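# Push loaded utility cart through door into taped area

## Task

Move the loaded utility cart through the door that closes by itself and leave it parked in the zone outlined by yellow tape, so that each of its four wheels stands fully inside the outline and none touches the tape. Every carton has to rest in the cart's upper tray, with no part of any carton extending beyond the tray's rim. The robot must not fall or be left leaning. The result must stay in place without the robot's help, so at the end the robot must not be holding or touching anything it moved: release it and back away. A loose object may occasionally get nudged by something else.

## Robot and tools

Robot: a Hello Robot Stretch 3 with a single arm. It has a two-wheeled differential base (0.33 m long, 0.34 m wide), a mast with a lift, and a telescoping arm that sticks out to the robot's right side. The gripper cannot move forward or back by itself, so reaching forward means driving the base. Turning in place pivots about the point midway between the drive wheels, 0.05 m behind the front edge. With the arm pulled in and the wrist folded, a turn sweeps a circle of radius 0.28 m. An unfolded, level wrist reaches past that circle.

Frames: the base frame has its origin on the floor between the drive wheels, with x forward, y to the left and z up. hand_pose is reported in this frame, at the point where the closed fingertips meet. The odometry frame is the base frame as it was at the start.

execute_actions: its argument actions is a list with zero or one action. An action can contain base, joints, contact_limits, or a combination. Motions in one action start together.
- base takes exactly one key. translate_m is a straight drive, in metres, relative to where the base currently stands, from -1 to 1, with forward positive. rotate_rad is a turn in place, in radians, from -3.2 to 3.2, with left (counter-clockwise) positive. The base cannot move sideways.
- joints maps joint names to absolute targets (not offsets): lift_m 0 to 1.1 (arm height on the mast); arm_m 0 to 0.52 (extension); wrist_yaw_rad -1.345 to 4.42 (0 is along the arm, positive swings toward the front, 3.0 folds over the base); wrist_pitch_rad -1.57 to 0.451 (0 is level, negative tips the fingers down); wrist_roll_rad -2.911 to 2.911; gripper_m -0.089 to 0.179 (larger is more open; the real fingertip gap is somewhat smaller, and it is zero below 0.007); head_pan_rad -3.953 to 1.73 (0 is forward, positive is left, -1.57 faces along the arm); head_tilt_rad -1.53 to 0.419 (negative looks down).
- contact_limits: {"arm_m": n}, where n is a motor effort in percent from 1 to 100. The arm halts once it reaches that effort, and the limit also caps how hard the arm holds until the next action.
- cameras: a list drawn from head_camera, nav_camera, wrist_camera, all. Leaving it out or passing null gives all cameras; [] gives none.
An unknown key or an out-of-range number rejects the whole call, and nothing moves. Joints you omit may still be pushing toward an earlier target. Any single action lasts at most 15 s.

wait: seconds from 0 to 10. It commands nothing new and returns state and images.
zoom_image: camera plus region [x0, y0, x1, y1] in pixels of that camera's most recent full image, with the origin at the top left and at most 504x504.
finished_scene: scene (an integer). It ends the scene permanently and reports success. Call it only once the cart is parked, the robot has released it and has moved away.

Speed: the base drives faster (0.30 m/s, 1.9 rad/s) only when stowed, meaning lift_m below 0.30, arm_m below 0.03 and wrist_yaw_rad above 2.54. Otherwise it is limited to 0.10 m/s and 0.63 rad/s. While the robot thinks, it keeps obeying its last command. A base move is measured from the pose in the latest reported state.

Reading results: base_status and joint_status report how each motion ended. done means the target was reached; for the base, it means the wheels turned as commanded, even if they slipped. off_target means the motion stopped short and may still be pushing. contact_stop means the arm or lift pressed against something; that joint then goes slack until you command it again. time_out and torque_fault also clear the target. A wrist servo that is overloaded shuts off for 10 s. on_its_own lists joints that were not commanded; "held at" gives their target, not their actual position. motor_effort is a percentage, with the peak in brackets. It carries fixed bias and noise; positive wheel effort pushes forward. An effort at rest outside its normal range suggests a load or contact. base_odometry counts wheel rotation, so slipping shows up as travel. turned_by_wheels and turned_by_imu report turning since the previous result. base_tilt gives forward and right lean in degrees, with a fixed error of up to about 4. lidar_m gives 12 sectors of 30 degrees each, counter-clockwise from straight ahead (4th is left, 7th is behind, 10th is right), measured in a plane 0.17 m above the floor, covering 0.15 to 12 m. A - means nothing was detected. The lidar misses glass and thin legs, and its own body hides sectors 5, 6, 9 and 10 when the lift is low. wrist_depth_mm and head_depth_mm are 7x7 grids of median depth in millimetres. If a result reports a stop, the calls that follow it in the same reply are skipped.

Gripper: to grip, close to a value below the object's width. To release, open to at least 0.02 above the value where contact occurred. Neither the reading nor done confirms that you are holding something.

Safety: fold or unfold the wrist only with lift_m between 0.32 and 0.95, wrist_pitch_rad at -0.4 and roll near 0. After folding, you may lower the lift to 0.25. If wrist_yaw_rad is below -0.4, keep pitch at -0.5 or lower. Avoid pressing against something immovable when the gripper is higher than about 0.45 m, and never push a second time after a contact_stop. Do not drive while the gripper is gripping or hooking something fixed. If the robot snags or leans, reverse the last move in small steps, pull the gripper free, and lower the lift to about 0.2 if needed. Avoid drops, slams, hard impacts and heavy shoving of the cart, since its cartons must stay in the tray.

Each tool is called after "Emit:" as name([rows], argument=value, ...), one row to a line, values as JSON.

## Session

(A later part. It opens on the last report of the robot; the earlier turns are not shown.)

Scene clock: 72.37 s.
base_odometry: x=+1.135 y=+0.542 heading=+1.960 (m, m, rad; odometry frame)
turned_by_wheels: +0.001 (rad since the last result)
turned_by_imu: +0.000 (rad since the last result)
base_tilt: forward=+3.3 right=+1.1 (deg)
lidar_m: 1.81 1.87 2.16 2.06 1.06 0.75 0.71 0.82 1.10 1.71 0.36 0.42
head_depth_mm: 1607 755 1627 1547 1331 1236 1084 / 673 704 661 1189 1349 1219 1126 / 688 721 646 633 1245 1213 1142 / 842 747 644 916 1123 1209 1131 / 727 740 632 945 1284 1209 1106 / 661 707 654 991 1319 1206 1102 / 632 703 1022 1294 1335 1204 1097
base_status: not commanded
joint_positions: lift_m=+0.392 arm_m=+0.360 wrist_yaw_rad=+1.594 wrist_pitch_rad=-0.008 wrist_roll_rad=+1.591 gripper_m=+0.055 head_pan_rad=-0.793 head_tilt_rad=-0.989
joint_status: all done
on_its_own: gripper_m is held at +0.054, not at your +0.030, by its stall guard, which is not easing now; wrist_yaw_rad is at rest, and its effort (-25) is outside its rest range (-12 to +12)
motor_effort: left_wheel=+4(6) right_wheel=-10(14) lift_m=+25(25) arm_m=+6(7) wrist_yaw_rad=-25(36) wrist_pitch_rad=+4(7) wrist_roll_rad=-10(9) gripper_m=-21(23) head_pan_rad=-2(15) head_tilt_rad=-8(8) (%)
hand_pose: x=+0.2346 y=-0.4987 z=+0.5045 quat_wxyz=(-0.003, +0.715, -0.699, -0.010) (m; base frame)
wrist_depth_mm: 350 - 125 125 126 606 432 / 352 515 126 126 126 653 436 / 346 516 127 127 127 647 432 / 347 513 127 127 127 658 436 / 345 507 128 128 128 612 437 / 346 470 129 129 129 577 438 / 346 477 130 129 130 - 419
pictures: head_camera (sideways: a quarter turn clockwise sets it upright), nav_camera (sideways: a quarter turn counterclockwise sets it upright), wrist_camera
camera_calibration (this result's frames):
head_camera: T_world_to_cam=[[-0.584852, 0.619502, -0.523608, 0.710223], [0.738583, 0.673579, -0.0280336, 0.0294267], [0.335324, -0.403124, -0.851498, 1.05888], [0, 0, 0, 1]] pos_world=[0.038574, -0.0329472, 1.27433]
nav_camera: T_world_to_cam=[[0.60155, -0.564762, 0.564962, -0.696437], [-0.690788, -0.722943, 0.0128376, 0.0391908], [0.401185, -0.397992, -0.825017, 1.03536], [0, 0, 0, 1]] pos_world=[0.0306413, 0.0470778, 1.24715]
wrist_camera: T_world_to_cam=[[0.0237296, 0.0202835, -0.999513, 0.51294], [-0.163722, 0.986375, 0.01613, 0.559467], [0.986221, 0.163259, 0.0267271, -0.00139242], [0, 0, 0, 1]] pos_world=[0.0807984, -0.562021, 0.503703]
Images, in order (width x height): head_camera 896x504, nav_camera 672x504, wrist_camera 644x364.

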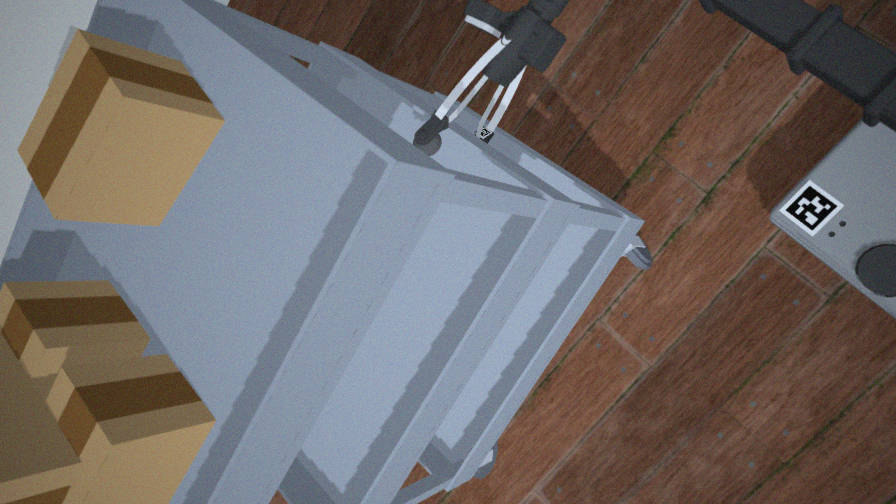

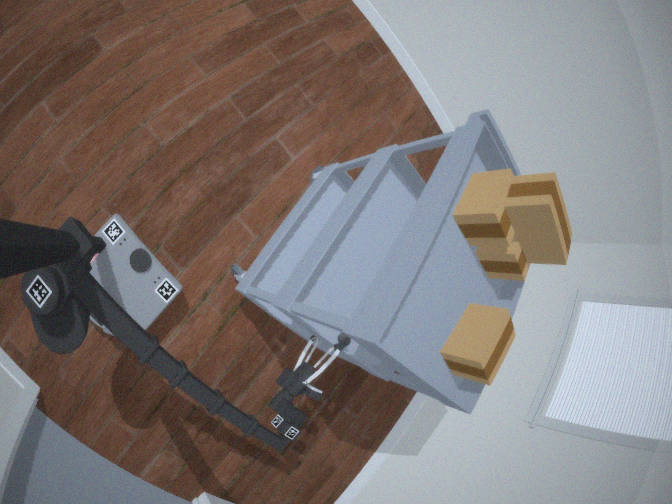

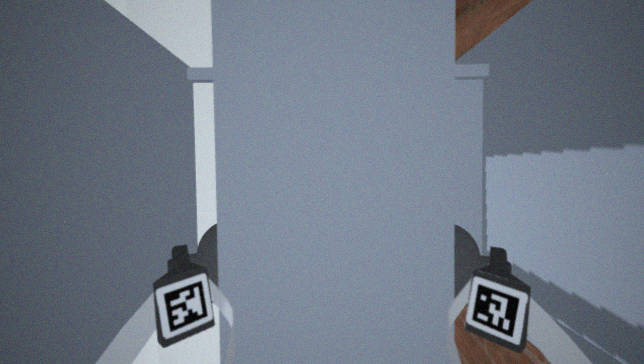

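Emit:
execute_actions([
  {"joints":{"gripper_m":0.179}},
], cameras=[])

Emit:
execute_actions([
  {"base":{"translate_m":-0.22}},
], cameras=[])

Emit:
execute_actions([
  {"base":{"rotate_rad":-1.57},"joints":{"arm_m":0.01}},
], cameras=[])

Emit:
execute_actions([
  {"base":{"translate_m":0.38}},
], cameras=[])

Emit:
execute_actions([
  {"base":{"rotate_rad":1.57},"joints":{"head_pan_rad":-0.3}},
], cameras=[])

Emit:
execute_actions([
  {"base":{"translate_m":0.23}},
])

Scene clock: 79.13 s.
base_odometry: x=+1.135 y=+0.542 heading=+1.960 (m, m, rad; odometry frame)
turned_by_wheels: +0.000 (rad since the last result)
turned_by_imu: -0.002 (rad since the last result)
base_tilt: forward=+3.2 right=+1.1 (deg)
lidar_m: 1.81 1.87 2.16 2.06 1.05 0.75 0.71 0.82 1.10 1.71 0.36 0.42
head_depth_mm: 1601 755 1649 1532 1330 1239 1090 / 673 704 662 1234 1347 1215 1127 / 687 720 646 637 1224 1220 1140 / 843 746 646 915 1124 1209 1136 / 726 742 630 942 1277 1209 1106 / 663 708 654 991 1316 1209 1106 / 632 699 1027 1270 1331 1203 1101
base_status: not commanded
joint_positions: lift_m=+0.392 arm_m=+0.360 wrist_yaw_rad=+1.572 wrist_pitch_rad=-0.016 wrist_roll_rad=+1.579 gripper_m=+0.179 head_pan_rad=-0.793 head_tilt_rad=-0.989
joint_status: all done
motor_effort: left_wheel=-1(5) right_wheel=+0(10) lift_m=+25(25) arm_m=+3(6) wrist_yaw_rad=-2(25) wrist_pitch_rad=+8(8) wrist_roll_rad=-4(9) gripper_m=+2(91) head_pan_rad=-3(4) head_tilt_rad=-6(7) (%)
hand_pose: x=+0.2345 y=-0.5044 z=+0.5026 quat_wxyz=(+0.003, +0.707, -0.707, -0.009) (m; base frame)
wrist_depth_mm: 353 - 130 130 130 864 418 / 351 521 130 130 130 599 429 / 353 523 130 130 131 645 431 / 351 520 130 130 131 641 431 / 352 560 130 131 131 642 433 / 327 609 131 131 132 644 - / - - 131 132 132 934 -
pictures: none
No camera images: the call's "cameras" was empty. Leave "cameras" out to get every camera's image.

Scene clock: 82.57 s.
base_odometry: x=+1.218 y=+0.339 heading=+1.960 (m, m, rad; odometry frame)
turned_by_wheels: +0.000 (rad since the last result)
turned_by_imu: -0.001 (rad since the last result)
base_tilt: forward=+3.3 right=+1.0 (deg)
lidar_m: 0.92 2.09 2.16 2.06 0.74 0.52 0.49 0.60 0.80 1.72 0.58 0.50
head_depth_mm: 1688 1878 1720 1547 1329 1238 1093 / 1777 1964 1724 1510 1356 1221 1125 / 815 980 1274 1483 1349 1218 1142 / 736 720 1078 1322 1334 1213 1133 / 785 742 728 971 1294 1205 1106 / 859 739 1027 1254 1330 1208 1103 / 823 737 1065 1361 1328 1201 1102
base_status: done
joint_positions: lift_m=+0.392 arm_m=+0.360 wrist_yaw_rad=+1.572 wrist_pitch_rad=-0.016 wrist_roll_rad=+1.579 gripper_m=+0.179 head_pan_rad=-0.793 head_tilt_rad=-0.989
joint_status: not commanded
motor_effort: left_wheel=-1(5) right_wheel=+1(3) lift_m=+25(25) arm_m=+3(2) wrist_yaw_rad=-1(2) wrist_pitch_rad=+8(8) wrist_roll_rad=-4(4) gripper_m=+1(1) head_pan_rad=-3(3) head_tilt_rad=-7(7) (%)
hand_pose: x=+0.2345 y=-0.5045 z=+0.5026 quat_wxyz=(+0.003, +0.707, -0.707, -0.009) (m; base frame)
wrist_depth_mm: 350 522 - 348 - 588 354 / 353 523 - 347 - 642 352 / 354 518 - 351 - 641 356 / 352 522 - 351 - 643 354 / 353 562 959 351 980 639 357 / 347 680 - 349 - 644 - / - - 382 352 380 382 -
pictures: none
No camera images: the call's "cameras" was empty. Leave "cameras" out to get every camera's image.

Scene clock: 86.33 s.
base_odometry: x=+1.218 y=+0.339 heading=+0.390 (m, m, rad; odometry frame)
turned_by_wheels: -1.570 (rad since the last result)
turned_by_imu: -1.577 (rad since the last result)
base_tilt: forward=+3.2 right=+1.0 (deg)
lidar_m: 1.72 0.57 0.50 0.95 2.10 2.14 2.06 0.72 0.52 0.49 0.60 0.81
head_depth_mm: 551 631 732 878 1012 1174 1131 / 594 686 810 994 1275 1230 - / 645 753 907 1139 1327 1241 - / 704 836 1031 1347 1335 1213 1137 / 775 941 1193 1474 1354 1209 1102 / 865 1072 1347 1496 1335 1202 1100 / 909 1078 1492 1494 1331 1201 1096
base_status: done
joint_positions: lift_m=+0.392 arm_m=+0.010 wrist_yaw_rad=+1.570 wrist_pitch_rad=-0.017 wrist_roll_rad=+1.579 gripper_m=+0.179 head_pan_rad=-0.793 head_tilt_rad=-0.989
joint_status: all done
motor_effort: left_wheel=+1(5) right_wheel=-2(6) lift_m=+25(25) arm_m=-4(4) wrist_yaw_rad=+0(1) wrist_pitch_rad=+8(8) wrist_roll_rad=-4(4) gripper_m=+1(2) head_pan_rad=-3(3) head_tilt_rad=-7(8) (%)
hand_pose: x=+0.2344 y=-0.1552 z=+0.5024 quat_wxyz=(+0.004, +0.707, -0.707, -0.009) (m; base frame)
wrist_depth_mm: 916 916 903 899 893 820 618 / - - - - - 919 617 / - - - - - 926 617 / - - - - - 924 616 / - - - - - 927 613 / - - - - - 970 - / - - - - - 956 -
pictures: none
No camera images: the call's "cameras" was empty. Leave "cameras" out to get every camera's image.

Scene clock: 91.37 s.
base_odometry: x=+1.570 y=+0.483 heading=+0.390 (m, m, rad; odometry frame)
turned_by_wheels: +0.000 (rad since the last result)
turned_by_imu: +0.000 (rad since the last result)
base_tilt: forward=+3.3 right=+1.0 (deg)
lidar_m: 1.34 1.39 0.43 0.40 2.11 2.53 2.09 0.71 0.60 0.57 0.59 0.69
head_depth_mm: 545 621 723 868 1087 1226 1131 / 587 678 801 978 1273 1236 - / 637 745 898 1135 1330 1233 - / 671 790 979 1288 1337 1210 1136 / 644 782 989 1372 1356 1205 1107 / 727 903 1190 1471 1328 1202 1103 / 821 1053 1463 1494 1333 1204 1096
base_status: done
joint_positions: lift_m=+0.392 arm_m=+0.010 wrist_yaw_rad=+1.570 wrist_pitch_rad=-0.017 wrist_roll_rad=+1.579 gripper_m=+0.179 head_pan_rad=-0.793 head_tilt_rad=-0.989
joint_status: not commanded
motor_effort: left_wheel=+0(3) right_wheel=-3(2) lift_m=+25(25) arm_m=-4(4) wrist_yaw_rad=+0(0) wrist_pitch_rad=+8(8) wrist_roll_rad=-4(4) gripper_m=+0(1) head_pan_rad=-4(3) head_tilt_rad=-8(7) (%)
hand_pose: x=+0.2344 y=-0.1552 z=+0.5024 quat_wxyz=(+0.004, +0.707, -0.707, -0.009) (m; base frame)
wrist_depth_mm: 889 883 888 870 876 810 616 / - - - - - 926 621 / - - - - - 913 618 / - - - - - 911 618 / - - - - - 938 622 / - - - - - 985 - / - - - - - 968 -
pictures: none
No camera images: the call's "cameras" was empty. Leave "cameras" out to get every camera's image.

Scene clock: 94.80 s.
base_odometry: x=+1.570 y=+0.483 heading=+1.960 (m, m, rad; odometry frame)
turned_by_wheels: +1.570 (rad since the last result)
turned_by_imu: +1.575 (rad since the last result)
base_tilt: forward=+3.2 right=+1.0 (deg)
lidar_m: 0.40 2.10 2.55 2.18 0.73 0.60 0.57 0.59 0.69 1.34 1.38 0.43
head_depth_mm: 1908 1950 1724 1520 1351 1227 1132 / 2197 702 778 1483 1346 1227 1135 / 2098 623 655 985 1324 1212 - / 667 623 633 949 1244 1208 1126 / 776 726 622 940 1174 1214 1117 / 749 740 641 912 931 1205 1097 / 696 736 638 601 1341 1207 1100
base_status: done
joint_positions: lift_m=+0.392 arm_m=+0.010 wrist_yaw_rad=+1.570 wrist_pitch_rad=-0.017 wrist_roll_rad=+1.579 gripper_m=+0.179 head_pan_rad=-0.307 head_tilt_rad=-0.989
joint_status: all done
motor_effort: left_wheel=-2(5) right_wheel=+1(5) lift_m=+25(25) arm_m=-3(4) wrist_yaw_rad=+0(0) wrist_pitch_rad=+8(8) wrist_roll_rad=-4(4) gripper_m=+0(1) head_pan_rad=+2(24) head_tilt_rad=-7(7) (%)
hand_pose: x=+0.2344 y=-0.1552 z=+0.5024 quat_wxyz=(+0.004, +0.707, -0.707, -0.009) (m; base frame)
wrist_depth_mm: 352 523 - 345 - 560 352 / 351 522 - 347 - 614 353 / 351 520 967 347 983 646 352 / 351 522 - 351 - 644 356 / 352 559 957 349 992 645 357 / 343 615 - 351 - 650 - / - - - 353 - 934 -
pictures: none
No camera images: the call's "cameras" was empty. Leave "cameras" out to get every camera's image.

Scene clock: 98.33 s.
base_odometry: x=+1.483 y=+0.696 heading=+1.960 (m, m, rad; odometry frame)
turned_by_wheels: +0.000 (rad since the last result)
turned_by_imu: +0.000 (rad since the last result)
base_tilt: forward=+3.3 right=+1.0 (deg)
lidar_m: 0.17 0.17 2.49 2.44 1.06 0.81 0.80 0.82 1.00 1.33 0.28 0.18
head_depth_mm: 1895 1956 521 572 1295 1217 1124 / 2055 1948 498 551 834 1218 1130 / 1922 698 519 558 532 1170 - / 786 688 631 569 515 991 1132 / 569 628 644 565 505 768 1105 / 543 606 638 563 504 532 1107 / 519 568 625 561 503 1168 1096
base_status: done
joint_positions: lift_m=+0.392 arm_m=+0.010 wrist_yaw_rad=+1.570 wrist_pitch_rad=-0.017 wrist_roll_rad=+1.579 gripper_m=+0.179 head_pan_rad=-0.307 head_tilt_rad=-0.989
joint_status: not commanded
motor_effort: left_wheel=-2(3) right_wheel=+1(5) lift_m=+25(25) arm_m=-4(4) wrist_yaw_rad=+0(0) wrist_pitch_rad=+8(8) wrist_roll_rad=-4(4) gripper_m=+2(0) head_pan_rad=+2(2) head_tilt_rad=-7(7) (%)
hand_pose: x=+0.2344 y=-0.1552 z=+0.5024 quat_wxyz=(+0.004, +0.707, -0.707, -0.009) (m; base frame)
wrist_depth_mm: 351 - 118 119 119 925 410 / 353 516 119 119 119 596 430 / 351 518 119 119 120 643 431 / 350 523 119 119 120 644 430 / 351 563 119 120 120 643 432 / 329 610 120 120 121 689 - / - 607 120 120 121 614 -
pictures: head_camera (sideways: a quarter turn clockwise sets it upright), nav_camera (sideways: a quarter turn counterclockwise sets it upright), wrist_camera
camera_calibration (this result's frames):
head_camera: T_world_to_cam=[[-0.806591, 0.274309, -0.523608, 0.711575], [0.338112, 0.940688, -0.0280336, 0.0318696], [0.484862, -0.19965, -0.851498, 1.05796], [0, 0, 0, 1]] pos_world=[0.0502081, -0.0139486, 1.27433]
nav_camera: T_world_to_cam=[[0.795767, -0.218112, 0.564962, -0.697622], [-0.272786, -0.961989, 0.0128376, 0.036641], [0.540687, -0.164329, -0.825017, 1.03451], [0, 0, 0, 1]] pos_world=[0.00579157, 0.0530895, 1.24715]
wrist_camera: T_world_to_cam=[[0.0157932, 0.00755983, -0.999847, 0.503884], [-0.140899, 0.99001, 0.00525987, 0.221375], [0.989898, 0.140794, 0.0167006, -0.0565575], [0, 0, 0, 1]] pos_world=[0.0792197, -0.21501, 0.503586]
Images, in order (width x height): head_camera 896x504, nav_camera 672x504, wrist_camera 644x364.

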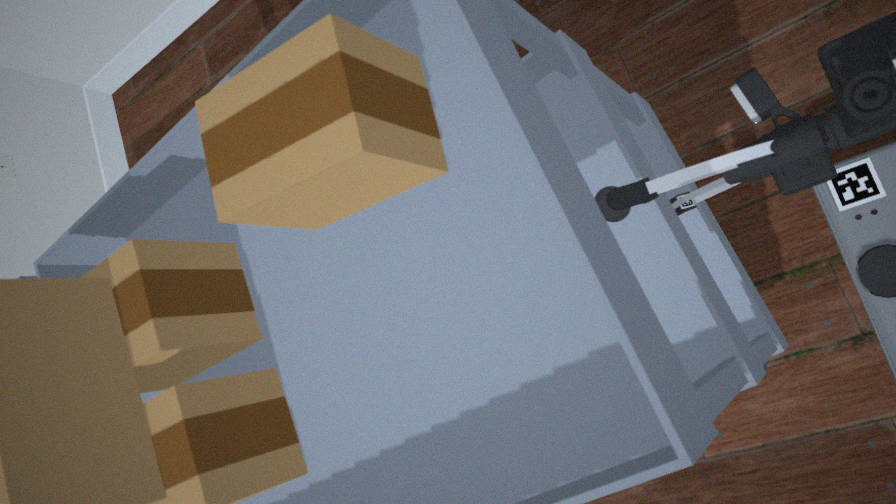

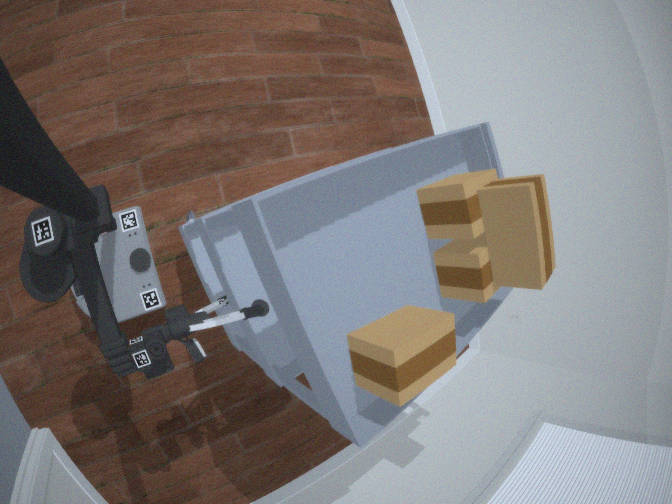

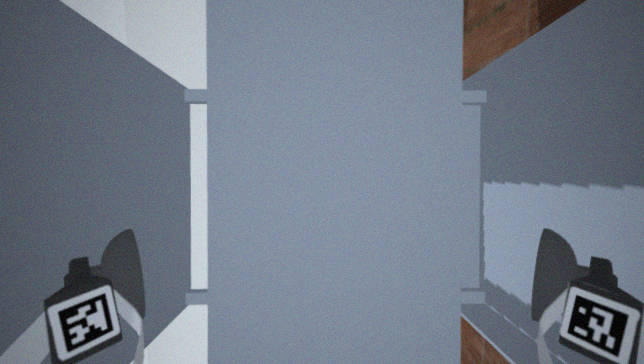

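Emit:
execute_actions([
  {"joints":{"gripper_m":0.05}},
], cameras=[])

Emit:
execute_actions([
  {"base":{"translate_m":-0.51},"joints":{"head_pan_rad":-1.2,"head_tilt_rad":-1.3}},
], cameras=["nav_camera"])

Emit:
execute_actions([
  {"base":{"translate_m":-0.2}},
], cameras=["nav_camera"])

Scene clock: 103.13 s.
base_odometry: x=+1.483 y=+0.696 heading=+1.960 (m, m, rad; odometry frame)
turned_by_wheels: +0.000 (rad since the last result)
turned_by_imu: -0.001 (rad since the last result)
base_tilt: forward=+3.3 right=+1.0 (deg)
lidar_m: 0.17 0.17 2.49 2.44 1.06 0.81 0.80 0.83 1.00 1.33 0.28 0.18
head_depth_mm: 1908 1945 521 573 1316 1217 1128 / 2062 1946 499 553 836 1219 1132 / 1942 698 519 559 531 1167 - / 785 681 633 567 514 988 1125 / 570 629 642 566 504 771 1096 / 544 606 639 565 503 553 1104 / 518 569 624 563 502 1174 1099
base_status: not commanded
joint_positions: lift_m=+0.392 arm_m=+0.010 wrist_yaw_rad=+1.570 wrist_pitch_rad=-0.012 wrist_roll_rad=+1.578 gripper_m=+0.051 head_pan_rad=-0.307 head_tilt_rad=-0.989
joint_status: all done
motor_effort: left_wheel=-2(2) right_wheel=+2(2) lift_m=+25(25) arm_m=-3(4) wrist_yaw_rad=+0(0) wrist_pitch_rad=+6(8) wrist_roll_rad=-4(4) gripper_m=-24(99) head_pan_rad=+3(2) head_tilt_rad=-7(7) (%)
hand_pose: x=+0.2346 y=-0.1553 z=+0.5037 quat_wxyz=(+0.002, +0.707, -0.707, -0.007) (m; base frame)
wrist_depth_mm: 348 - 119 119 120 940 408 / 345 515 119 119 120 613 437 / 348 510 119 120 120 654 434 / 348 515 120 120 120 652 435 / 349 517 120 120 121 607 434 / 347 449 120 120 121 - 437 / 339 - 121 121 121 928 412
pictures: none
No camera images: the call's "cameras" was empty. Leave "cameras" out to get every camera's image.

Scene clock: 109.37 s.
base_odometry: x=+1.676 y=+0.224 heading=+1.959 (m, m, rad; odometry frame)
turned_by_wheels: +0.000 (rad since the last result)
turned_by_imu: -0.002 (rad since the last result)
base_tilt: forward=+3.3 right=+1.0 (deg)
lidar_m: 0.20 0.21 2.53 0.96 0.43 0.31 0.30 0.30 0.41 0.74 0.30 0.21
head_depth_mm: 1466 1436 1067 1109 937 792 662 / 1517 1471 1390 1309 1234 1052 - / 1523 1467 1390 1332 - - - / 1523 1459 1390 1321 - - - / 1545 1460 1350 1292 1241 1183 1133 / 530 523 846 829 1090 1181 1131 / 547 530 479 799 773 1181 1122
base_status: done
joint_positions: lift_m=+0.392 arm_m=+0.010 wrist_yaw_rad=+1.550 wrist_pitch_rad=-0.018 wrist_roll_rad=+1.579 gripper_m=+0.051 head_pan_rad=-1.193 head_tilt_rad=-1.285
joint_status: all done
on_its_own: wrist_yaw_rad is at rest, and its effort (+22) is outside its rest range (-12 to +12)
motor_effort: left_wheel=-3(9) right_wheel=+0(24) lift_m=+26(26) arm_m=-3(5) wrist_yaw_rad=+22(22) wrist_pitch_rad=+9(9) wrist_roll_rad=-4(4) gripper_m=-21(24) head_pan_rad=-3(34) head_tilt_rad=-9(41) (%)
hand_pose: x=+0.2344 y=-0.1605 z=+0.5021 quat_wxyz=(+0.004, +0.699, -0.715, -0.009) (m; base frame)
wrist_depth_mm: 352 - 126 126 127 862 410 / 353 521 127 127 128 645 431 / 354 522 129 130 130 649 431 / 353 522 131 132 132 639 431 / 351 521 134 134 134 603 429 / 353 485 135 136 137 557 431 / 353 488 138 138 139 986 412
pictures: nav_camera (sideways: a quarter turn counterclockwise sets it upright)
camera_calibration (this result's frames):
nav_camera: T_world_to_cam=[[0.381811, -0.874226, 0.299914, -0.349866], [-0.916826, -0.399274, 0.00332976, 0.0529509], [0.116837, -0.27624, -0.953961, 1.20462], [0, 0, 0, 1]] pos_world=[0.0413851, 0.0480454, 1.25392]
Images, in order (width x height): nav_camera 672x504.

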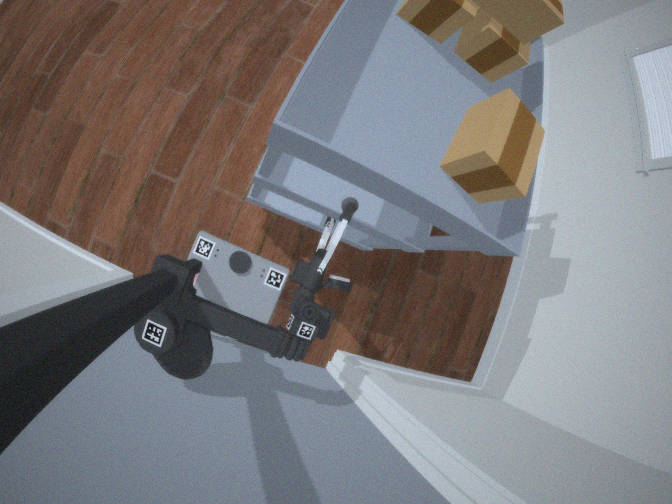

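Scene clock: 112.33 s.
base_odometry: x=+1.752 y=+0.039 heading=+1.959 (m, m, rad; odometry frame)
turned_by_wheels: +0.000 (rad since the last result)
turned_by_imu: -0.001 (rad since the last result)
base_tilt: forward=+3.3 right=+1.1 (deg)
lidar_m: 0.21 0.22 2.54 0.36 0.28 0.26 0.27 0.37 1.42 0.50 0.30 0.22
head_depth_mm: 541 655 1381 1329 1265 885 579 / 1478 747 941 1319 1251 1153 - / 1526 1467 1371 1323 - - - / 1542 1453 1380 1321 - - - / 1534 1443 986 1273 1240 1184 1139 / 536 510 846 825 1103 1179 1132 / 535 528 477 798 776 1178 1126
base_status: done
joint_positions: lift_m=+0.392 arm_m=+0.010 wrist_yaw_rad=+1.549 wrist_pitch_rad=-0.018 wrist_roll_rad=+1.575 gripper_m=+0.051 head_pan_rad=-1.195 head_tilt_rad=-1.286
joint_status: not commanded
on_its_own: wrist_yaw_rad is at rest, and its effort (+23) is outside its rest range (-12 to +12)
motor_effort: left_wheel=-6(21) right_wheel=-4(34) lift_m=+28(28) arm_m=-3(3) wrist_yaw_rad=+23(23) wrist_pitch_rad=+9(9) wrist_roll_rad=-3(4) gripper_m=-20(20) head_pan_rad=-2(3) head_tilt_rad=-10(10) (%)
hand_pose: x=+0.2343 y=-0.1606 z=+0.5019 quat_wxyz=(+0.005, +0.699, -0.715, -0.008) (m; base frame)
wrist_depth_mm: 351 570 121 121 122 594 433 / 353 529 124 124 125 640 429 / 350 521 127 127 127 640 432 / 353 519 130 130 131 639 428 / 352 521 133 133 134 593 429 / 353 493 135 136 137 557 430 / 353 487 140 140 141 986 408
pictures: nav_camera (sideways: a quarter turn counterclockwise sets it upright)
camera_calibration (this result's frames):
nav_camera: T_world_to_cam=[[0.380267, -0.875185, 0.29908, -0.348771], [-0.917572, -0.397556, 0.00330084, 0.0529932], [0.116012, -0.275683, -0.954222, 1.20497], [0, 0, 0, 1]] pos_world=[0.0414598, 0.0480181, 1.25394]
Images, in order (width x height): nav_camera 672x504.

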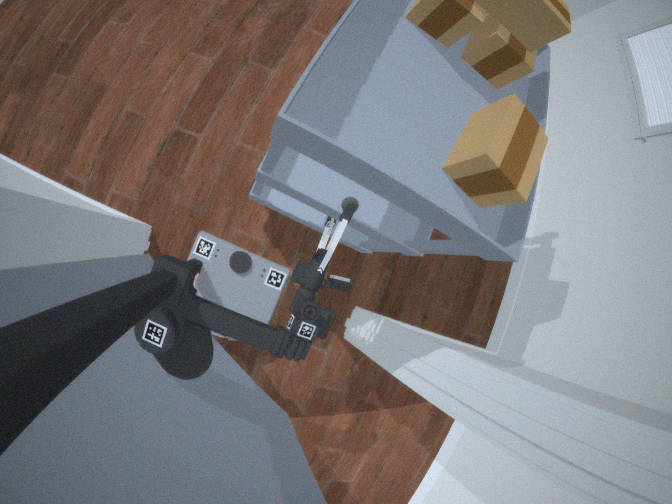

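Works well.

Emit:
execute_actions([
  {"base":{"translate_m":-0.45},"joints":{"head_pan_rad":-2.6,"head_tilt_rad":-0.7}},
], cameras=["nav_camera","head_camera"])

Emit:
execute_actions([
  {"base":{"translate_m":-0.3},"joints":{"head_pan_rad":-0.3,"head_tilt_rad":-1.1}},
], cameras=["nav_camera"])

Scene clock: 120.13 s.
base_odometry: x=+1.922 y=-0.378 heading=+1.960 (m, m, rad; odometry frame)
turned_by_wheels: +0.000 (rad since the last result)
turned_by_imu: -0.001 (rad since the last result)
base_tilt: forward=+3.2 right=+0.9 (deg)
lidar_m: 0.23 0.50 0.25 0.21 0.21 0.24 0.39 1.87 1.43 1.37 0.29 0.23
head_depth_mm: 1541 1717 1925 1934 1595 1356 826 / 1621 1796 2042 1938 1589 1347 1177 / 1683 1891 2146 1938 1587 1345 1176 / 1765 2006 2248 1932 1589 1344 1164 / 1864 2124 2344 1928 1589 1351 1170 / 1884 2097 2251 1924 1595 1344 1173 / 1688 1824 1984 1927 1588 1340 1176
base_status: done
joint_positions: lift_m=+0.392 arm_m=+0.010 wrist_yaw_rad=+1.527 wrist_pitch_rad=-0.018 wrist_roll_rad=+1.565 gripper_m=+0.051 head_pan_rad=-2.593 head_tilt_rad=-0.705
joint_status: all done
on_its_own: wrist_yaw_rad is held at +1.528, not at your +1.570, by its stall guard, which is not easing now
motor_effort: left_wheel=+0(19) right_wheel=-7(20) lift_m=+28(29) arm_m=-2(3) wrist_yaw_rad=+1(27) wrist_pitch_rad=+9(9) wrist_roll_rad=+2(2) gripper_m=-20(20) head_pan_rad=-3(33) head_tilt_rad=+4(44) (%)
hand_pose: x=+0.2342 y=-0.1663 z=+0.5019 quat_wxyz=(+0.009, +0.691, -0.722, -0.005) (m; base frame)
wrist_depth_mm: 349 518 113 113 113 569 436 / 352 517 117 117 117 645 432 / 350 521 122 121 122 640 431 / 352 523 127 126 127 637 430 / 354 526 131 131 131 594 430 / 355 493 136 136 137 538 430 / 356 - 143 142 144 978 411
pictures: head_camera (sideways: a quarter turn clockwise sets it upright), nav_camera (sideways: a quarter turn counterclockwise sets it upright)
camera_calibration (this result's frames):
head_camera: T_world_to_cam=[[0.581647, 0.33479, -0.741351, 0.98682], [0.483149, -0.875387, -0.0162525, 0.0156553], [-0.654411, -0.34873, -0.67092, 0.830105], [0, 0, 0, 1]] pos_world=[-0.0383154, -0.0271908, 1.28877]
nav_camera: T_world_to_cam=[[-0.523164, -0.357991, 0.773396, -0.961184], [-0.54335, 0.839246, 0.0209227, 0.0277592], [-0.65656, -0.409279, -0.633577, 0.792854], [0, 0, 0, 1]] pos_world=[0.0327826, -0.0428937, 1.24513]
Images, in order (width x height): head_camera 896x504, nav_camera 672x504.

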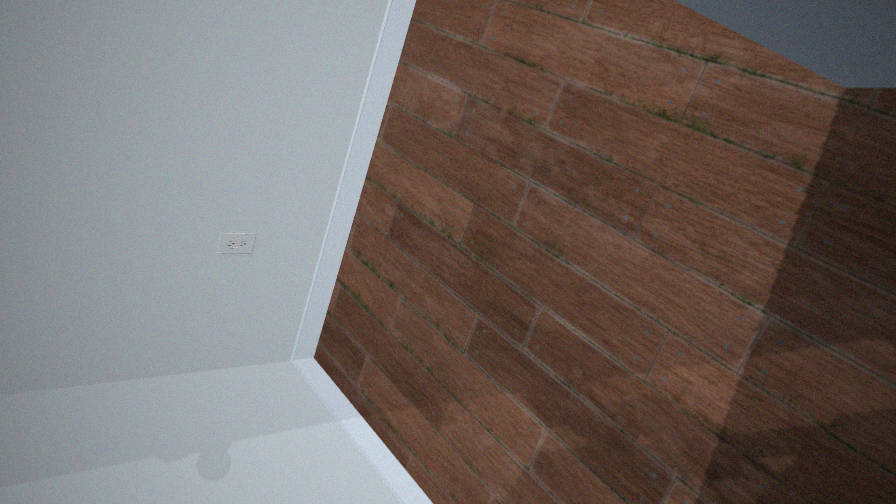

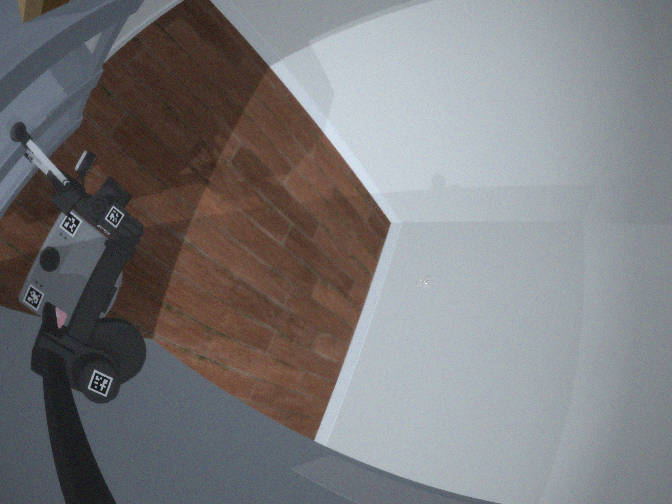

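Scene clock: 124.10 s.
base_odometry: x=+2.036 y=-0.655 heading=+1.960 (m, m, rad; odometry frame)
turned_by_wheels: +0.000 (rad since the last result)
turned_by_imu: -0.001 (rad since the last result)
base_tilt: forward=+3.3 right=+1.0 (deg)
lidar_m: 0.24 0.36 0.22 0.20 0.20 0.24 1.52 1.56 1.45 1.38 0.29 0.24
head_depth_mm: 709 501 506 555 1277 1205 1113 / 644 527 555 552 1056 1202 - / 603 660 591 543 850 1210 - / 639 656 589 540 846 1199 - / 586 648 588 532 832 1190 - / 721 652 586 530 1238 1184 1011 / 733 671 587 536 1286 1037 736
base_status: done
joint_positions: lift_m=+0.392 arm_m=+0.010 wrist_yaw_rad=+1.507 wrist_pitch_rad=-0.018 wrist_roll_rad=+1.565 gripper_m=+0.051 head_pan_rad=-0.307 head_tilt_rad=-1.087
joint_status: all done
on_its_own: wrist_yaw_rad is held at +1.528, not at your +1.570, by its stall guard, which is not easing now; wrist_yaw_rad is at rest, and its effort (+23) is outside its rest range (-12 to +12)
motor_effort: left_wheel=-2(6) right_wheel=-4(18) lift_m=+28(28) arm_m=-3(3) wrist_yaw_rad=+23(23) wrist_pitch_rad=+9(9) wrist_roll_rad=+2(2) gripper_m=-19(20) head_pan_rad=+2(34) head_tilt_rad=-9(45) (%)
hand_pose: x=+0.2339 y=-0.1713 z=+0.5019 quat_wxyz=(+0.009, +0.684, -0.729, -0.005) (m; base frame)
wrist_depth_mm: 350 513 110 110 110 606 436 / 348 515 115 114 115 598 436 / 353 518 120 119 120 639 433 / 352 521 125 124 125 640 429 / 354 525 131 130 131 595 431 / 355 490 136 136 137 532 429 / 356 - 144 143 145 950 408
pictures: nav_camera (sideways: a quarter turn counterclockwise sets it upright)
camera_calibration (this result's frames):
nav_camera: T_world_to_cam=[[0.844742, -0.233622, 0.481489, -0.589181], [-0.271711, -0.962329, 0.00977049, 0.0406289], [0.461068, -0.139079, -0.876398, 1.10178], [0, 0, 0, 1]] pos_world=[0.000748622, 0.0546879, 1.24889]
Images, in order (width x height): nav_camera 672x504.

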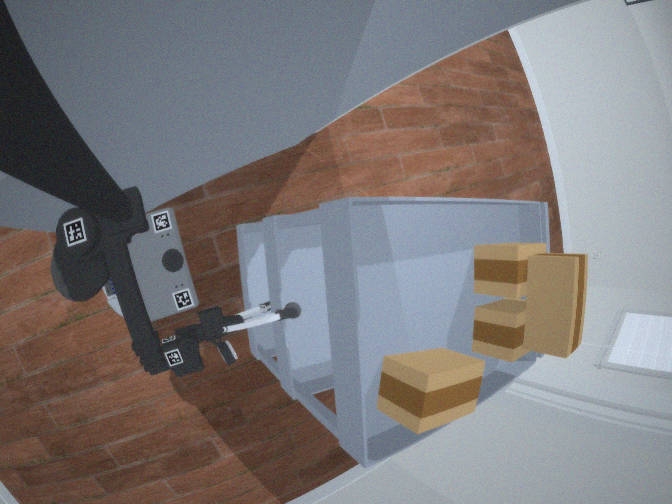

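Emit:
execute_actions([
  {"base":{"translate_m":-0.15},"joints":{"head_pan_rad":-0.6,"head_tilt_rad":-0.7}},
], cameras=["nav_camera","head_camera"])

Scene clock: 130.23 s.
base_odometry: x=+2.093 y=-0.794 heading=+1.960 (m, m, rad; odometry frame)
turned_by_wheels: +0.000 (rad since the last result)
turned_by_imu: -0.001 (rad since the last result)
base_tilt: forward=+3.2 right=+1.0 (deg)
lidar_m: 0.23 0.32 0.21 0.19 0.19 1.43 1.37 1.41 1.45 1.38 0.29 0.23
head_depth_mm: 1054 1252 1513 1800 573 1294 1177 / 957 1109 1319 662 593 739 1116 / 877 1003 1151 562 565 552 787 / 797 902 900 580 576 510 755 / 801 908 715 734 608 516 716 / 2561 672 678 714 606 517 457 / 2992 674 642 673 607 516 434
base_status: done
joint_positions: lift_m=+0.392 arm_m=+0.010 wrist_yaw_rad=+1.480 wrist_pitch_rad=-0.018 wrist_roll_rad=+1.566 gripper_m=+0.051 head_pan_rad=-0.593 head_tilt_rad=-0.705
joint_status: all done
on_its_own: wrist_yaw_rad is held at +1.481, not at your +1.570, by its stall guard, which is not easing now
motor_effort: left_wheel=+0(6) right_wheel=-3(15) lift_m=+28(28) arm_m=-3(3) wrist_yaw_rad=+1(33) wrist_pitch_rad=+9(9) wrist_roll_rad=+1(2) gripper_m=-21(20) head_pan_rad=-3(20) head_tilt_rad=+3(37) (%)
hand_pose: x=+0.2333 y=-0.1782 z=+0.5019 quat_wxyz=(+0.008, +0.674, -0.738, -0.005) (m; base frame)
wrist_depth_mm: 349 518 117 116 117 609 435 / 348 523 120 120 120 643 434 / 350 521 124 124 124 639 430 / 352 520 128 127 128 633 430 / 354 524 132 132 132 616 430 / 354 490 136 136 137 556 428 / 357 - 141 141 143 984 409
pictures: head_camera (sideways: a quarter turn clockwise sets it upright), nav_camera (sideways: a quarter turn counterclockwise sets it upright)
camera_calibration (this result's frames):
head_camera: T_world_to_cam=[[-0.546514, 0.389605, -0.741303, 0.993639], [0.594935, 0.803609, -0.0162557, 0.0149776], [0.589385, -0.449911, -0.670973, 0.822587], [0, 0, 0, 1]] pos_world=[0.0493067, -0.0290715, 1.28877]
nav_camera: T_world_to_cam=[[0.543275, -0.326772, 0.773351, -0.96763], [-0.53702, -0.84331, 0.0209209, 0.0277231], [0.645338, -0.426671, -0.633633, 0.784985], [0, 0, 0, 1]] pos_world=[0.0339964, 0.0421144, 1.24513]
Images, in order (width x height): head_camera 896x504, nav_camera 672x504.

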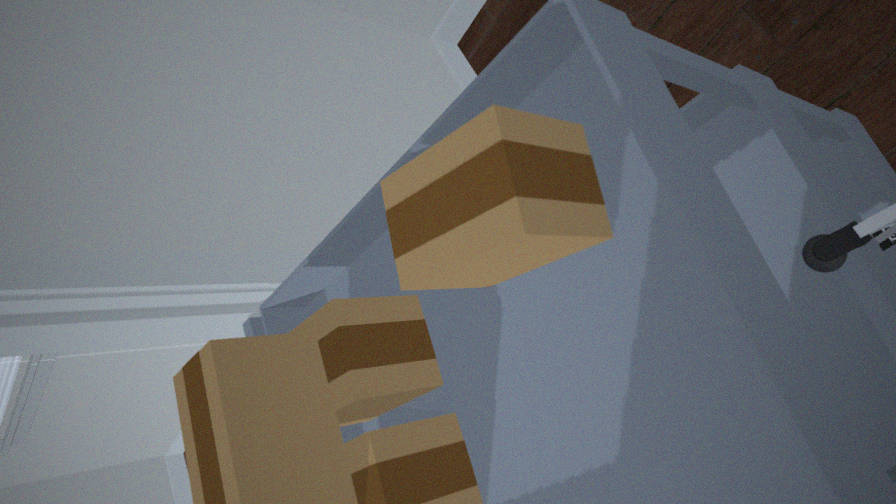

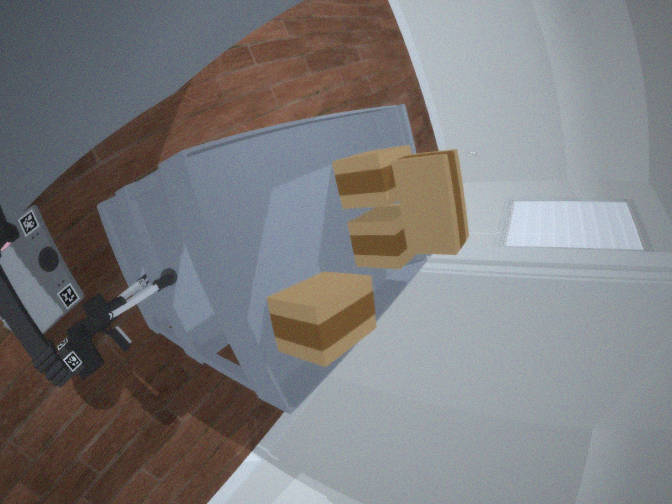

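Nearly through.

Emit:
execute_actions([
  {"base":{"translate_m":-0.4},"joints":{"head_pan_rad":0,"head_tilt_rad":-1.0}},
], cameras=["nav_camera"])

Emit:
execute_actions([
  {"base":{"translate_m":-0.4},"joints":{"head_pan_rad":1.2,"head_tilt_rad":-0.7}},
], cameras=["nav_camera","head_camera"])

Scene clock: 138.67 s.
base_odometry: x=+2.245 y=-1.164 heading=+1.960 (m, m, rad; odometry frame)
turned_by_wheels: +0.000 (rad since the last result)
turned_by_imu: -0.002 (rad since the last result)
base_tilt: forward=+3.3 right=+1.0 (deg)
lidar_m: 0.23 0.68 1.59 2.38 1.43 1.02 0.97 1.00 1.34 1.40 0.29 0.24
head_depth_mm: 568 656 650 572 526 989 1102 / 588 630 649 569 526 1006 1138 / 798 698 646 568 532 1080 1136 / 2212 729 643 567 807 1083 1129 / 2325 1918 571 535 700 1197 1119 / 292 331 457 1420 1334 1211 1106 / 393 878 993 1492 1338 1205 1101
base_status: done
joint_positions: lift_m=+0.392 arm_m=+0.010 wrist_yaw_rad=+1.459 wrist_pitch_rad=-0.018 wrist_roll_rad=+1.570 gripper_m=+0.051 head_pan_rad=-0.006 head_tilt_rad=-0.990
joint_status: all done
on_its_own: wrist_yaw_rad is held at +1.481, not at your +1.570, by its stall guard, which is not easing now; wrist_yaw_rad is at rest, and its effort (+23) is outside its rest range (-12 to +12)
motor_effort: left_wheel=-3(10) right_wheel=-1(32) lift_m=+28(28) arm_m=-4(4) wrist_yaw_rad=+23(38) wrist_pitch_rad=+9(10) wrist_roll_rad=+0(1) gripper_m=-19(21) head_pan_rad=+2(27) head_tilt_rad=-6(37) (%)
hand_pose: x=+0.2328 y=-0.1837 z=+0.5018 quat_wxyz=(+0.007, +0.666, -0.745, -0.007) (m; base frame)
wrist_depth_mm: 352 521 116 116 116 571 434 / 350 519 120 120 120 647 430 / 351 521 123 123 124 641 431 / 353 523 128 128 128 635 428 / 354 522 132 132 132 616 425 / 354 488 136 136 137 555 428 / 355 764 142 142 143 832 409
pictures: nav_camera (sideways: a quarter turn counterclockwise sets it upright)
camera_calibration (this result's frames):
nav_camera: T_world_to_cam=[[0.825634, 0.0272853, 0.563546, -0.69596], [0.0243088, -0.999623, 0.0127849, 0.0348973], [0.563682, 0.00314344, -0.825986, 1.03563], [0, 0, 0, 1]] pos_world=[-0.0100081, 0.0506182, 1.24718]
Images, in order (width x height): nav_camera 672x504.

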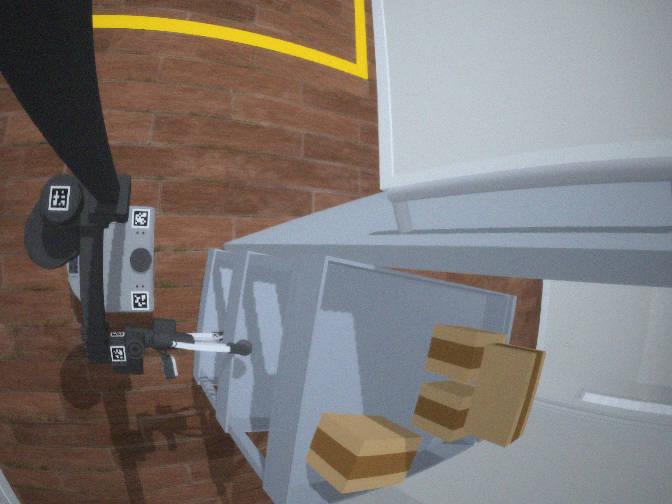

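Scene clock: 143.70 s.
base_odometry: x=+2.396 y=-1.534 heading=+1.960 (m, m, rad; odometry frame)
turned_by_wheels: +0.000 (rad since the last result)
turned_by_imu: -0.001 (rad since the last result)
base_tilt: forward=+3.2 right=+0.9 (deg)
lidar_m: 0.26 1.59 2.13 2.36 0.84 0.60 0.58 0.59 0.79 1.41 0.29 0.26
head_depth_mm: 1918 2069 2216 1920 1590 1346 1175 / 2203 2396 2402 1940 1590 1351 1175 / 2390 2698 2457 1921 1579 1346 1179 / 2297 2597 2448 1924 1587 1344 1171 / 2203 2472 2468 1932 1579 1342 1176 / 2095 2363 2466 1920 1576 1345 1169 / 2015 2247 2380 1922 1587 1343 1169
base_status: done
joint_positions: lift_m=+0.392 arm_m=+0.010 wrist_yaw_rad=+1.459 wrist_pitch_rad=-0.018 wrist_roll_rad=+1.564 gripper_m=+0.051 head_pan_rad=+1.193 head_tilt_rad=-0.705
joint_status: all done
on_its_own: wrist_yaw_rad is held at +1.481, not at your +1.570, by its stall guard, which is not easing now; wrist_yaw_rad is at rest, and its effort (+23) is outside its rest range (-12 to +12)
motor_effort: left_wheel=-2(6) right_wheel=-1(12) lift_m=+27(28) arm_m=-4(4) wrist_yaw_rad=+23(25) wrist_pitch_rad=+9(9) wrist_roll_rad=+2(2) gripper_m=-19(20) head_pan_rad=+2(34) head_tilt_rad=+3(35) (%)
hand_pose: x=+0.2328 y=-0.1836 z=+0.5018 quat_wxyz=(+0.009, +0.667, -0.745, -0.005) (m; base frame)
wrist_depth_mm: 351 519 100 100 101 567 435 / 351 517 106 106 106 567 433 / 350 521 112 112 113 591 431 / 352 519 120 119 119 631 433 / 351 522 128 127 127 595 429 / 355 - 136 136 136 513 428 / 357 - 148 146 149 975 393
pictures: head_camera (sideways: a quarter turn clockwise sets it upright), nav_camera (sideways: a quarter turn counterclockwise sets it upright)
camera_calibration (this result's frames):
head_camera: T_world_to_cam=[[-0.26415, -0.617245, -0.741103, 0.991655], [-0.912017, 0.40983, -0.0162689, 0.0241873], [0.313768, 0.671601, -0.671195, 0.824556], [0, 0, 0, 1]] pos_world=[0.0252851, 0.0484097, 1.28875]
nav_camera: T_world_to_cam=[[0.203458, 0.600688, 0.773162, -0.96531], [0.938451, -0.344778, 0.0209131, 0.0187327], [0.279132, 0.72132, -0.633864, 0.787519], [0, 0, 0, 1]] pos_world=[-0.0410017, 0.0182557, 1.24513]
Images, in order (width x height): head_camera 896x504, nav_camera 672x504.

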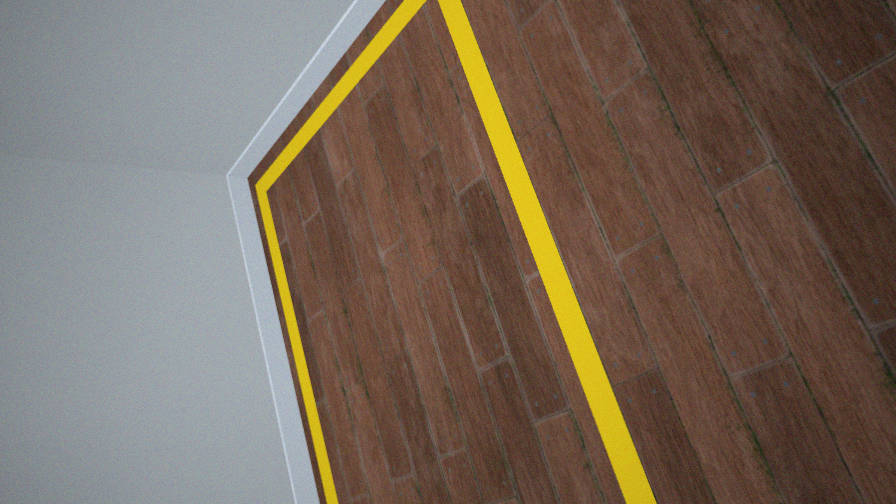

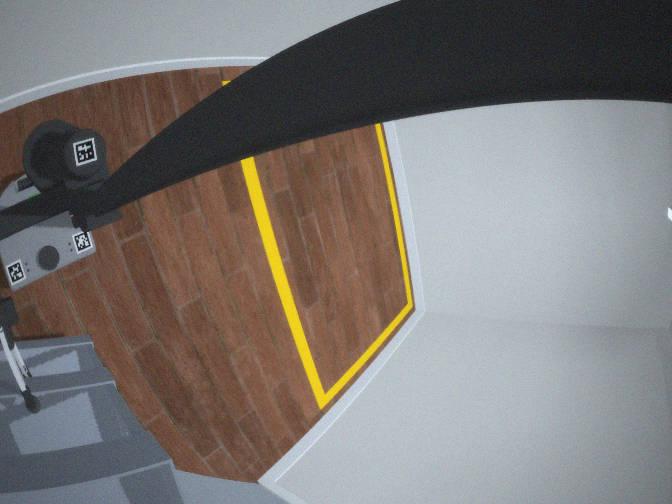

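Emit:
execute_actions([
  {"base":{"rotate_rad":-0.8},"joints":{"head_pan_rad":0,"head_tilt_rad":-1.0}},
], cameras=["nav_camera"])

Emit:
execute_actions([
  {"base":{"translate_m":-0.3}},
], cameras=["nav_camera"])

Scene clock: 150.13 s.
base_odometry: x=+2.396 y=-1.534 heading=+1.160 (m, m, rad; odometry frame)
turned_by_wheels: -0.800 (rad since the last result)
turned_by_imu: -0.794 (rad since the last result)
base_tilt: forward=+3.2 right=+0.9 (deg)
lidar_m: - 0.16 1.44 1.77 2.37 1.22 0.68 0.58 0.58 0.66 0.39 0.15
head_depth_mm: 1384 1533 491 544 535 1224 1111 / 1495 692 511 553 510 1182 1141 / 1590 717 623 568 509 699 1135 / 550 594 644 566 507 464 1108 / 505 570 629 564 505 469 1120 / 482 537 597 564 512 1191 1104 / 468 534 614 572 1319 1206 1100
base_status: done
joint_positions: lift_m=+0.392 arm_m=+0.010 wrist_yaw_rad=+1.492 wrist_pitch_rad=-0.014 wrist_roll_rad=+1.587 gripper_m=+0.051 head_pan_rad=+0.007 head_tilt_rad=-0.988
joint_status: all done
on_its_own: wrist_yaw_rad is held at +1.481, not at your +1.570, by its stall guard, which is not easing now
motor_effort: left_wheel=+2(8) right_wheel=-6(16) lift_m=+28(28) arm_m=+1(4) wrist_yaw_rad=-12(45) wrist_pitch_rad=+7(9) wrist_roll_rad=-8(8) gripper_m=-20(20) head_pan_rad=-2(34) head_tilt_rad=-7(39) (%)
hand_pose: x=+0.2337 y=-0.1750 z=+0.5029 quat_wxyz=(-0.001, +0.679, -0.734, -0.011) (m; base frame)
wrist_depth_mm: - - 254 212 257 813 315 / - - - 190 - 918 380 / 353 - - 173 180 933 411 / 349 515 - 158 161 588 428 / 348 512 148 146 146 626 434 / 350 480 135 136 136 567 435 / 350 465 126 126 127 679 417
pictures: nav_camera (sideways: a quarter turn counterclockwise sets it upright)
camera_calibration (this result's frames):
nav_camera: T_world_to_cam=[[0.824031, 0.038213, 0.565254, -0.698175], [0.0375232, -0.999213, 0.0128485, 0.0347339], [0.565301, 0.0106226, -0.824817, 1.0341], [0, 0, 0, 1]] pos_world=[-0.0105639, 0.0504011, 1.24715]
Images, in order (width x height): nav_camera 672x504.

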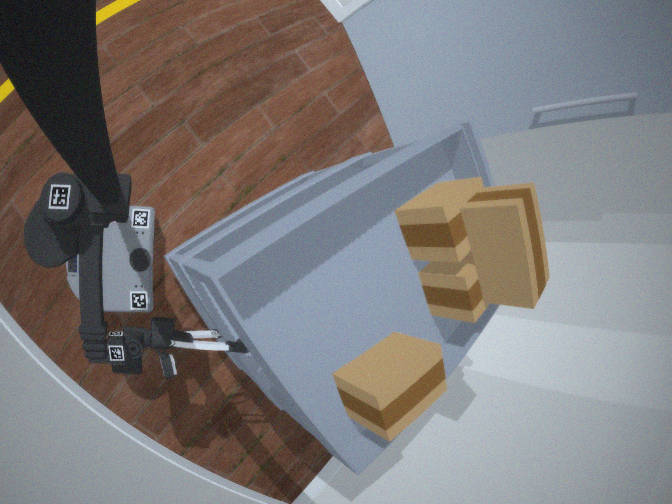

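Scene clock: 154.17 s.
base_odometry: x=+2.277 y=-1.809 heading=+1.160 (m, m, rad; odometry frame)
turned_by_wheels: +0.000 (rad since the last result)
turned_by_imu: -0.001 (rad since the last result)
base_tilt: forward=+3.2 right=+1.1 (deg)
lidar_m: 0.18 1.76 1.75 1.99 2.15 0.79 0.44 0.37 0.37 0.42 0.30 0.19
head_depth_mm: 615 669 576 553 527 1171 1119 / 565 622 651 571 518 1051 1134 / 552 638 649 570 515 995 1133 / 546 600 645 568 506 795 1122 / 765 727 642 566 506 1162 1120 / 1946 773 1629 1464 1343 1205 1104 / 1909 1954 1700 1491 1338 1206 1098
base_status: done
joint_positions: lift_m=+0.392 arm_m=+0.010 wrist_yaw_rad=+1.470 wrist_pitch_rad=-0.015 wrist_roll_rad=+1.573 gripper_m=+0.051 head_pan_rad=+0.007 head_tilt_rad=-0.988
joint_status: not commanded
on_its_own: wrist_yaw_rad is held at +1.481, not at your +1.570, by its stall guard, which is not easing now
motor_effort: left_wheel=+0(2) right_wheel=-3(17) lift_m=+29(28) arm_m=+1(1) wrist_yaw_rad=+12(26) wrist_pitch_rad=+7(8) wrist_roll_rad=-2(8) gripper_m=-19(20) head_pan_rad=-3(4) head_tilt_rad=-8(7) (%)
hand_pose: x=+0.2332 y=-0.1807 z=+0.5026 quat_wxyz=(+0.005, +0.670, -0.742, -0.006) (m; base frame)
wrist_depth_mm: 360 - 147 147 148 927 383 / 350 - 145 145 145 850 425 / 350 516 142 142 143 627 432 / 351 524 140 140 140 646 433 / 351 522 138 137 139 620 432 / 354 484 135 136 136 568 431 / 355 470 134 134 134 627 409
pictures: nav_camera (sideways: a quarter turn counterclockwise sets it upright)
camera_calibration (this result's frames):
nav_camera: T_world_to_cam=[[0.824031, 0.0382131, 0.565254, -0.698175], [0.0375233, -0.999213, 0.0128485, 0.034734], [0.5653, 0.0106227, -0.824817, 1.0341], [0, 0, 0, 1]] pos_world=[-0.0105639, 0.0504011, 1.24715]
Images, in order (width x height): nav_camera 672x504.

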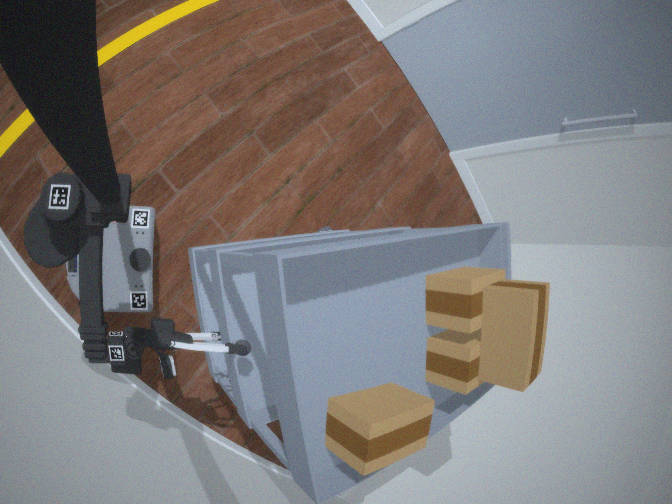

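Emit:
execute_actions([
  {"base":{"translate_m":0.4}},
], cameras=["nav_camera"])

Scene clock: 161.90 s.
base_odometry: x=+2.436 y=-1.442 heading=+1.160 (m, m, rad; odometry frame)
turned_by_wheels: +0.000 (rad since the last result)
turned_by_imu: -0.001 (rad since the last result)
base_tilt: forward=+3.1 right=+1.1 (deg)
lidar_m: 0.21 1.49 1.49 1.69 2.44 1.37 0.76 0.64 0.64 0.73 0.29 0.22
head_depth_mm: 562 620 652 571 527 995 1115 / 564 665 648 570 526 997 1132 / 594 620 649 569 524 996 1136 / 792 747 645 568 523 1003 1122 / 1809 1877 669 557 530 1182 1117 / 1762 1919 1704 1498 1336 1206 1102 / 1607 1807 1693 1493 1331 1205 1101
base_status: done
joint_positions: lift_m=+0.392 arm_m=+0.010 wrist_yaw_rad=+1.474 wrist_pitch_rad=-0.017 wrist_roll_rad=+1.566 gripper_m=+0.051 head_pan_rad=+0.007 head_tilt_rad=-0.988
joint_status: not commanded
on_its_own: wrist_yaw_rad is held at +1.481, not at your +1.570, by its stall guard, which is not easing now
motor_effort: left_wheel=+0(2) right_wheel=+2(13) lift_m=+28(28) arm_m=+0(1) wrist_yaw_rad=+7(19) wrist_pitch_rad=+9(9) wrist_roll_rad=+1(1) gripper_m=-19(19) head_pan_rad=-3(3) head_tilt_rad=-8(7) (%)
hand_pose: x=+0.2333 y=-0.1795 z=+0.5023 quat_wxyz=(+0.008, +0.672, -0.740, -0.005) (m; base frame)
wrist_depth_mm: 347 612 124 124 124 866 418 / 350 520 126 126 126 642 431 / 350 521 128 128 129 643 431 / 351 525 130 130 130 636 433 / 354 521 132 132 133 614 430 / 353 493 134 134 135 556 431 / 355 460 137 137 138 986 422
pictures: nav_camera (sideways: a quarter turn counterclockwise sets it upright)
camera_calibration (this result's frames):
nav_camera: T_world_to_cam=[[0.824031, 0.0382128, 0.565254, -0.698175], [0.0375229, -0.999213, 0.0128485, 0.034734], [0.5653, 0.0106225, -0.824817, 1.0341], [0, 0, 0, 1]] pos_world=[-0.0105639, 0.0504011, 1.24715]
Images, in order (width x height): nav_camera 672x504.

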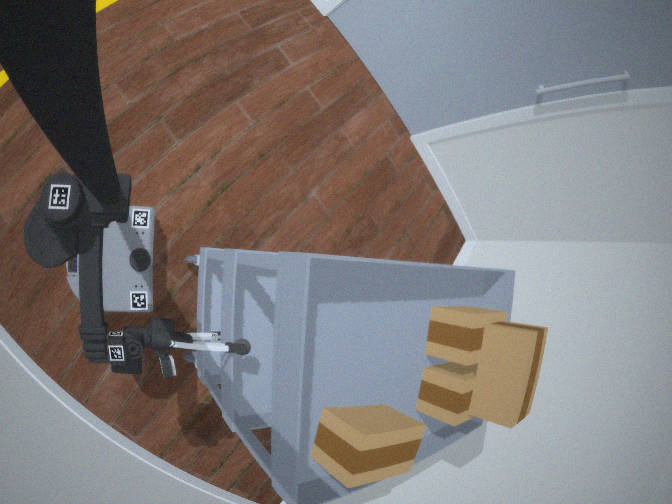

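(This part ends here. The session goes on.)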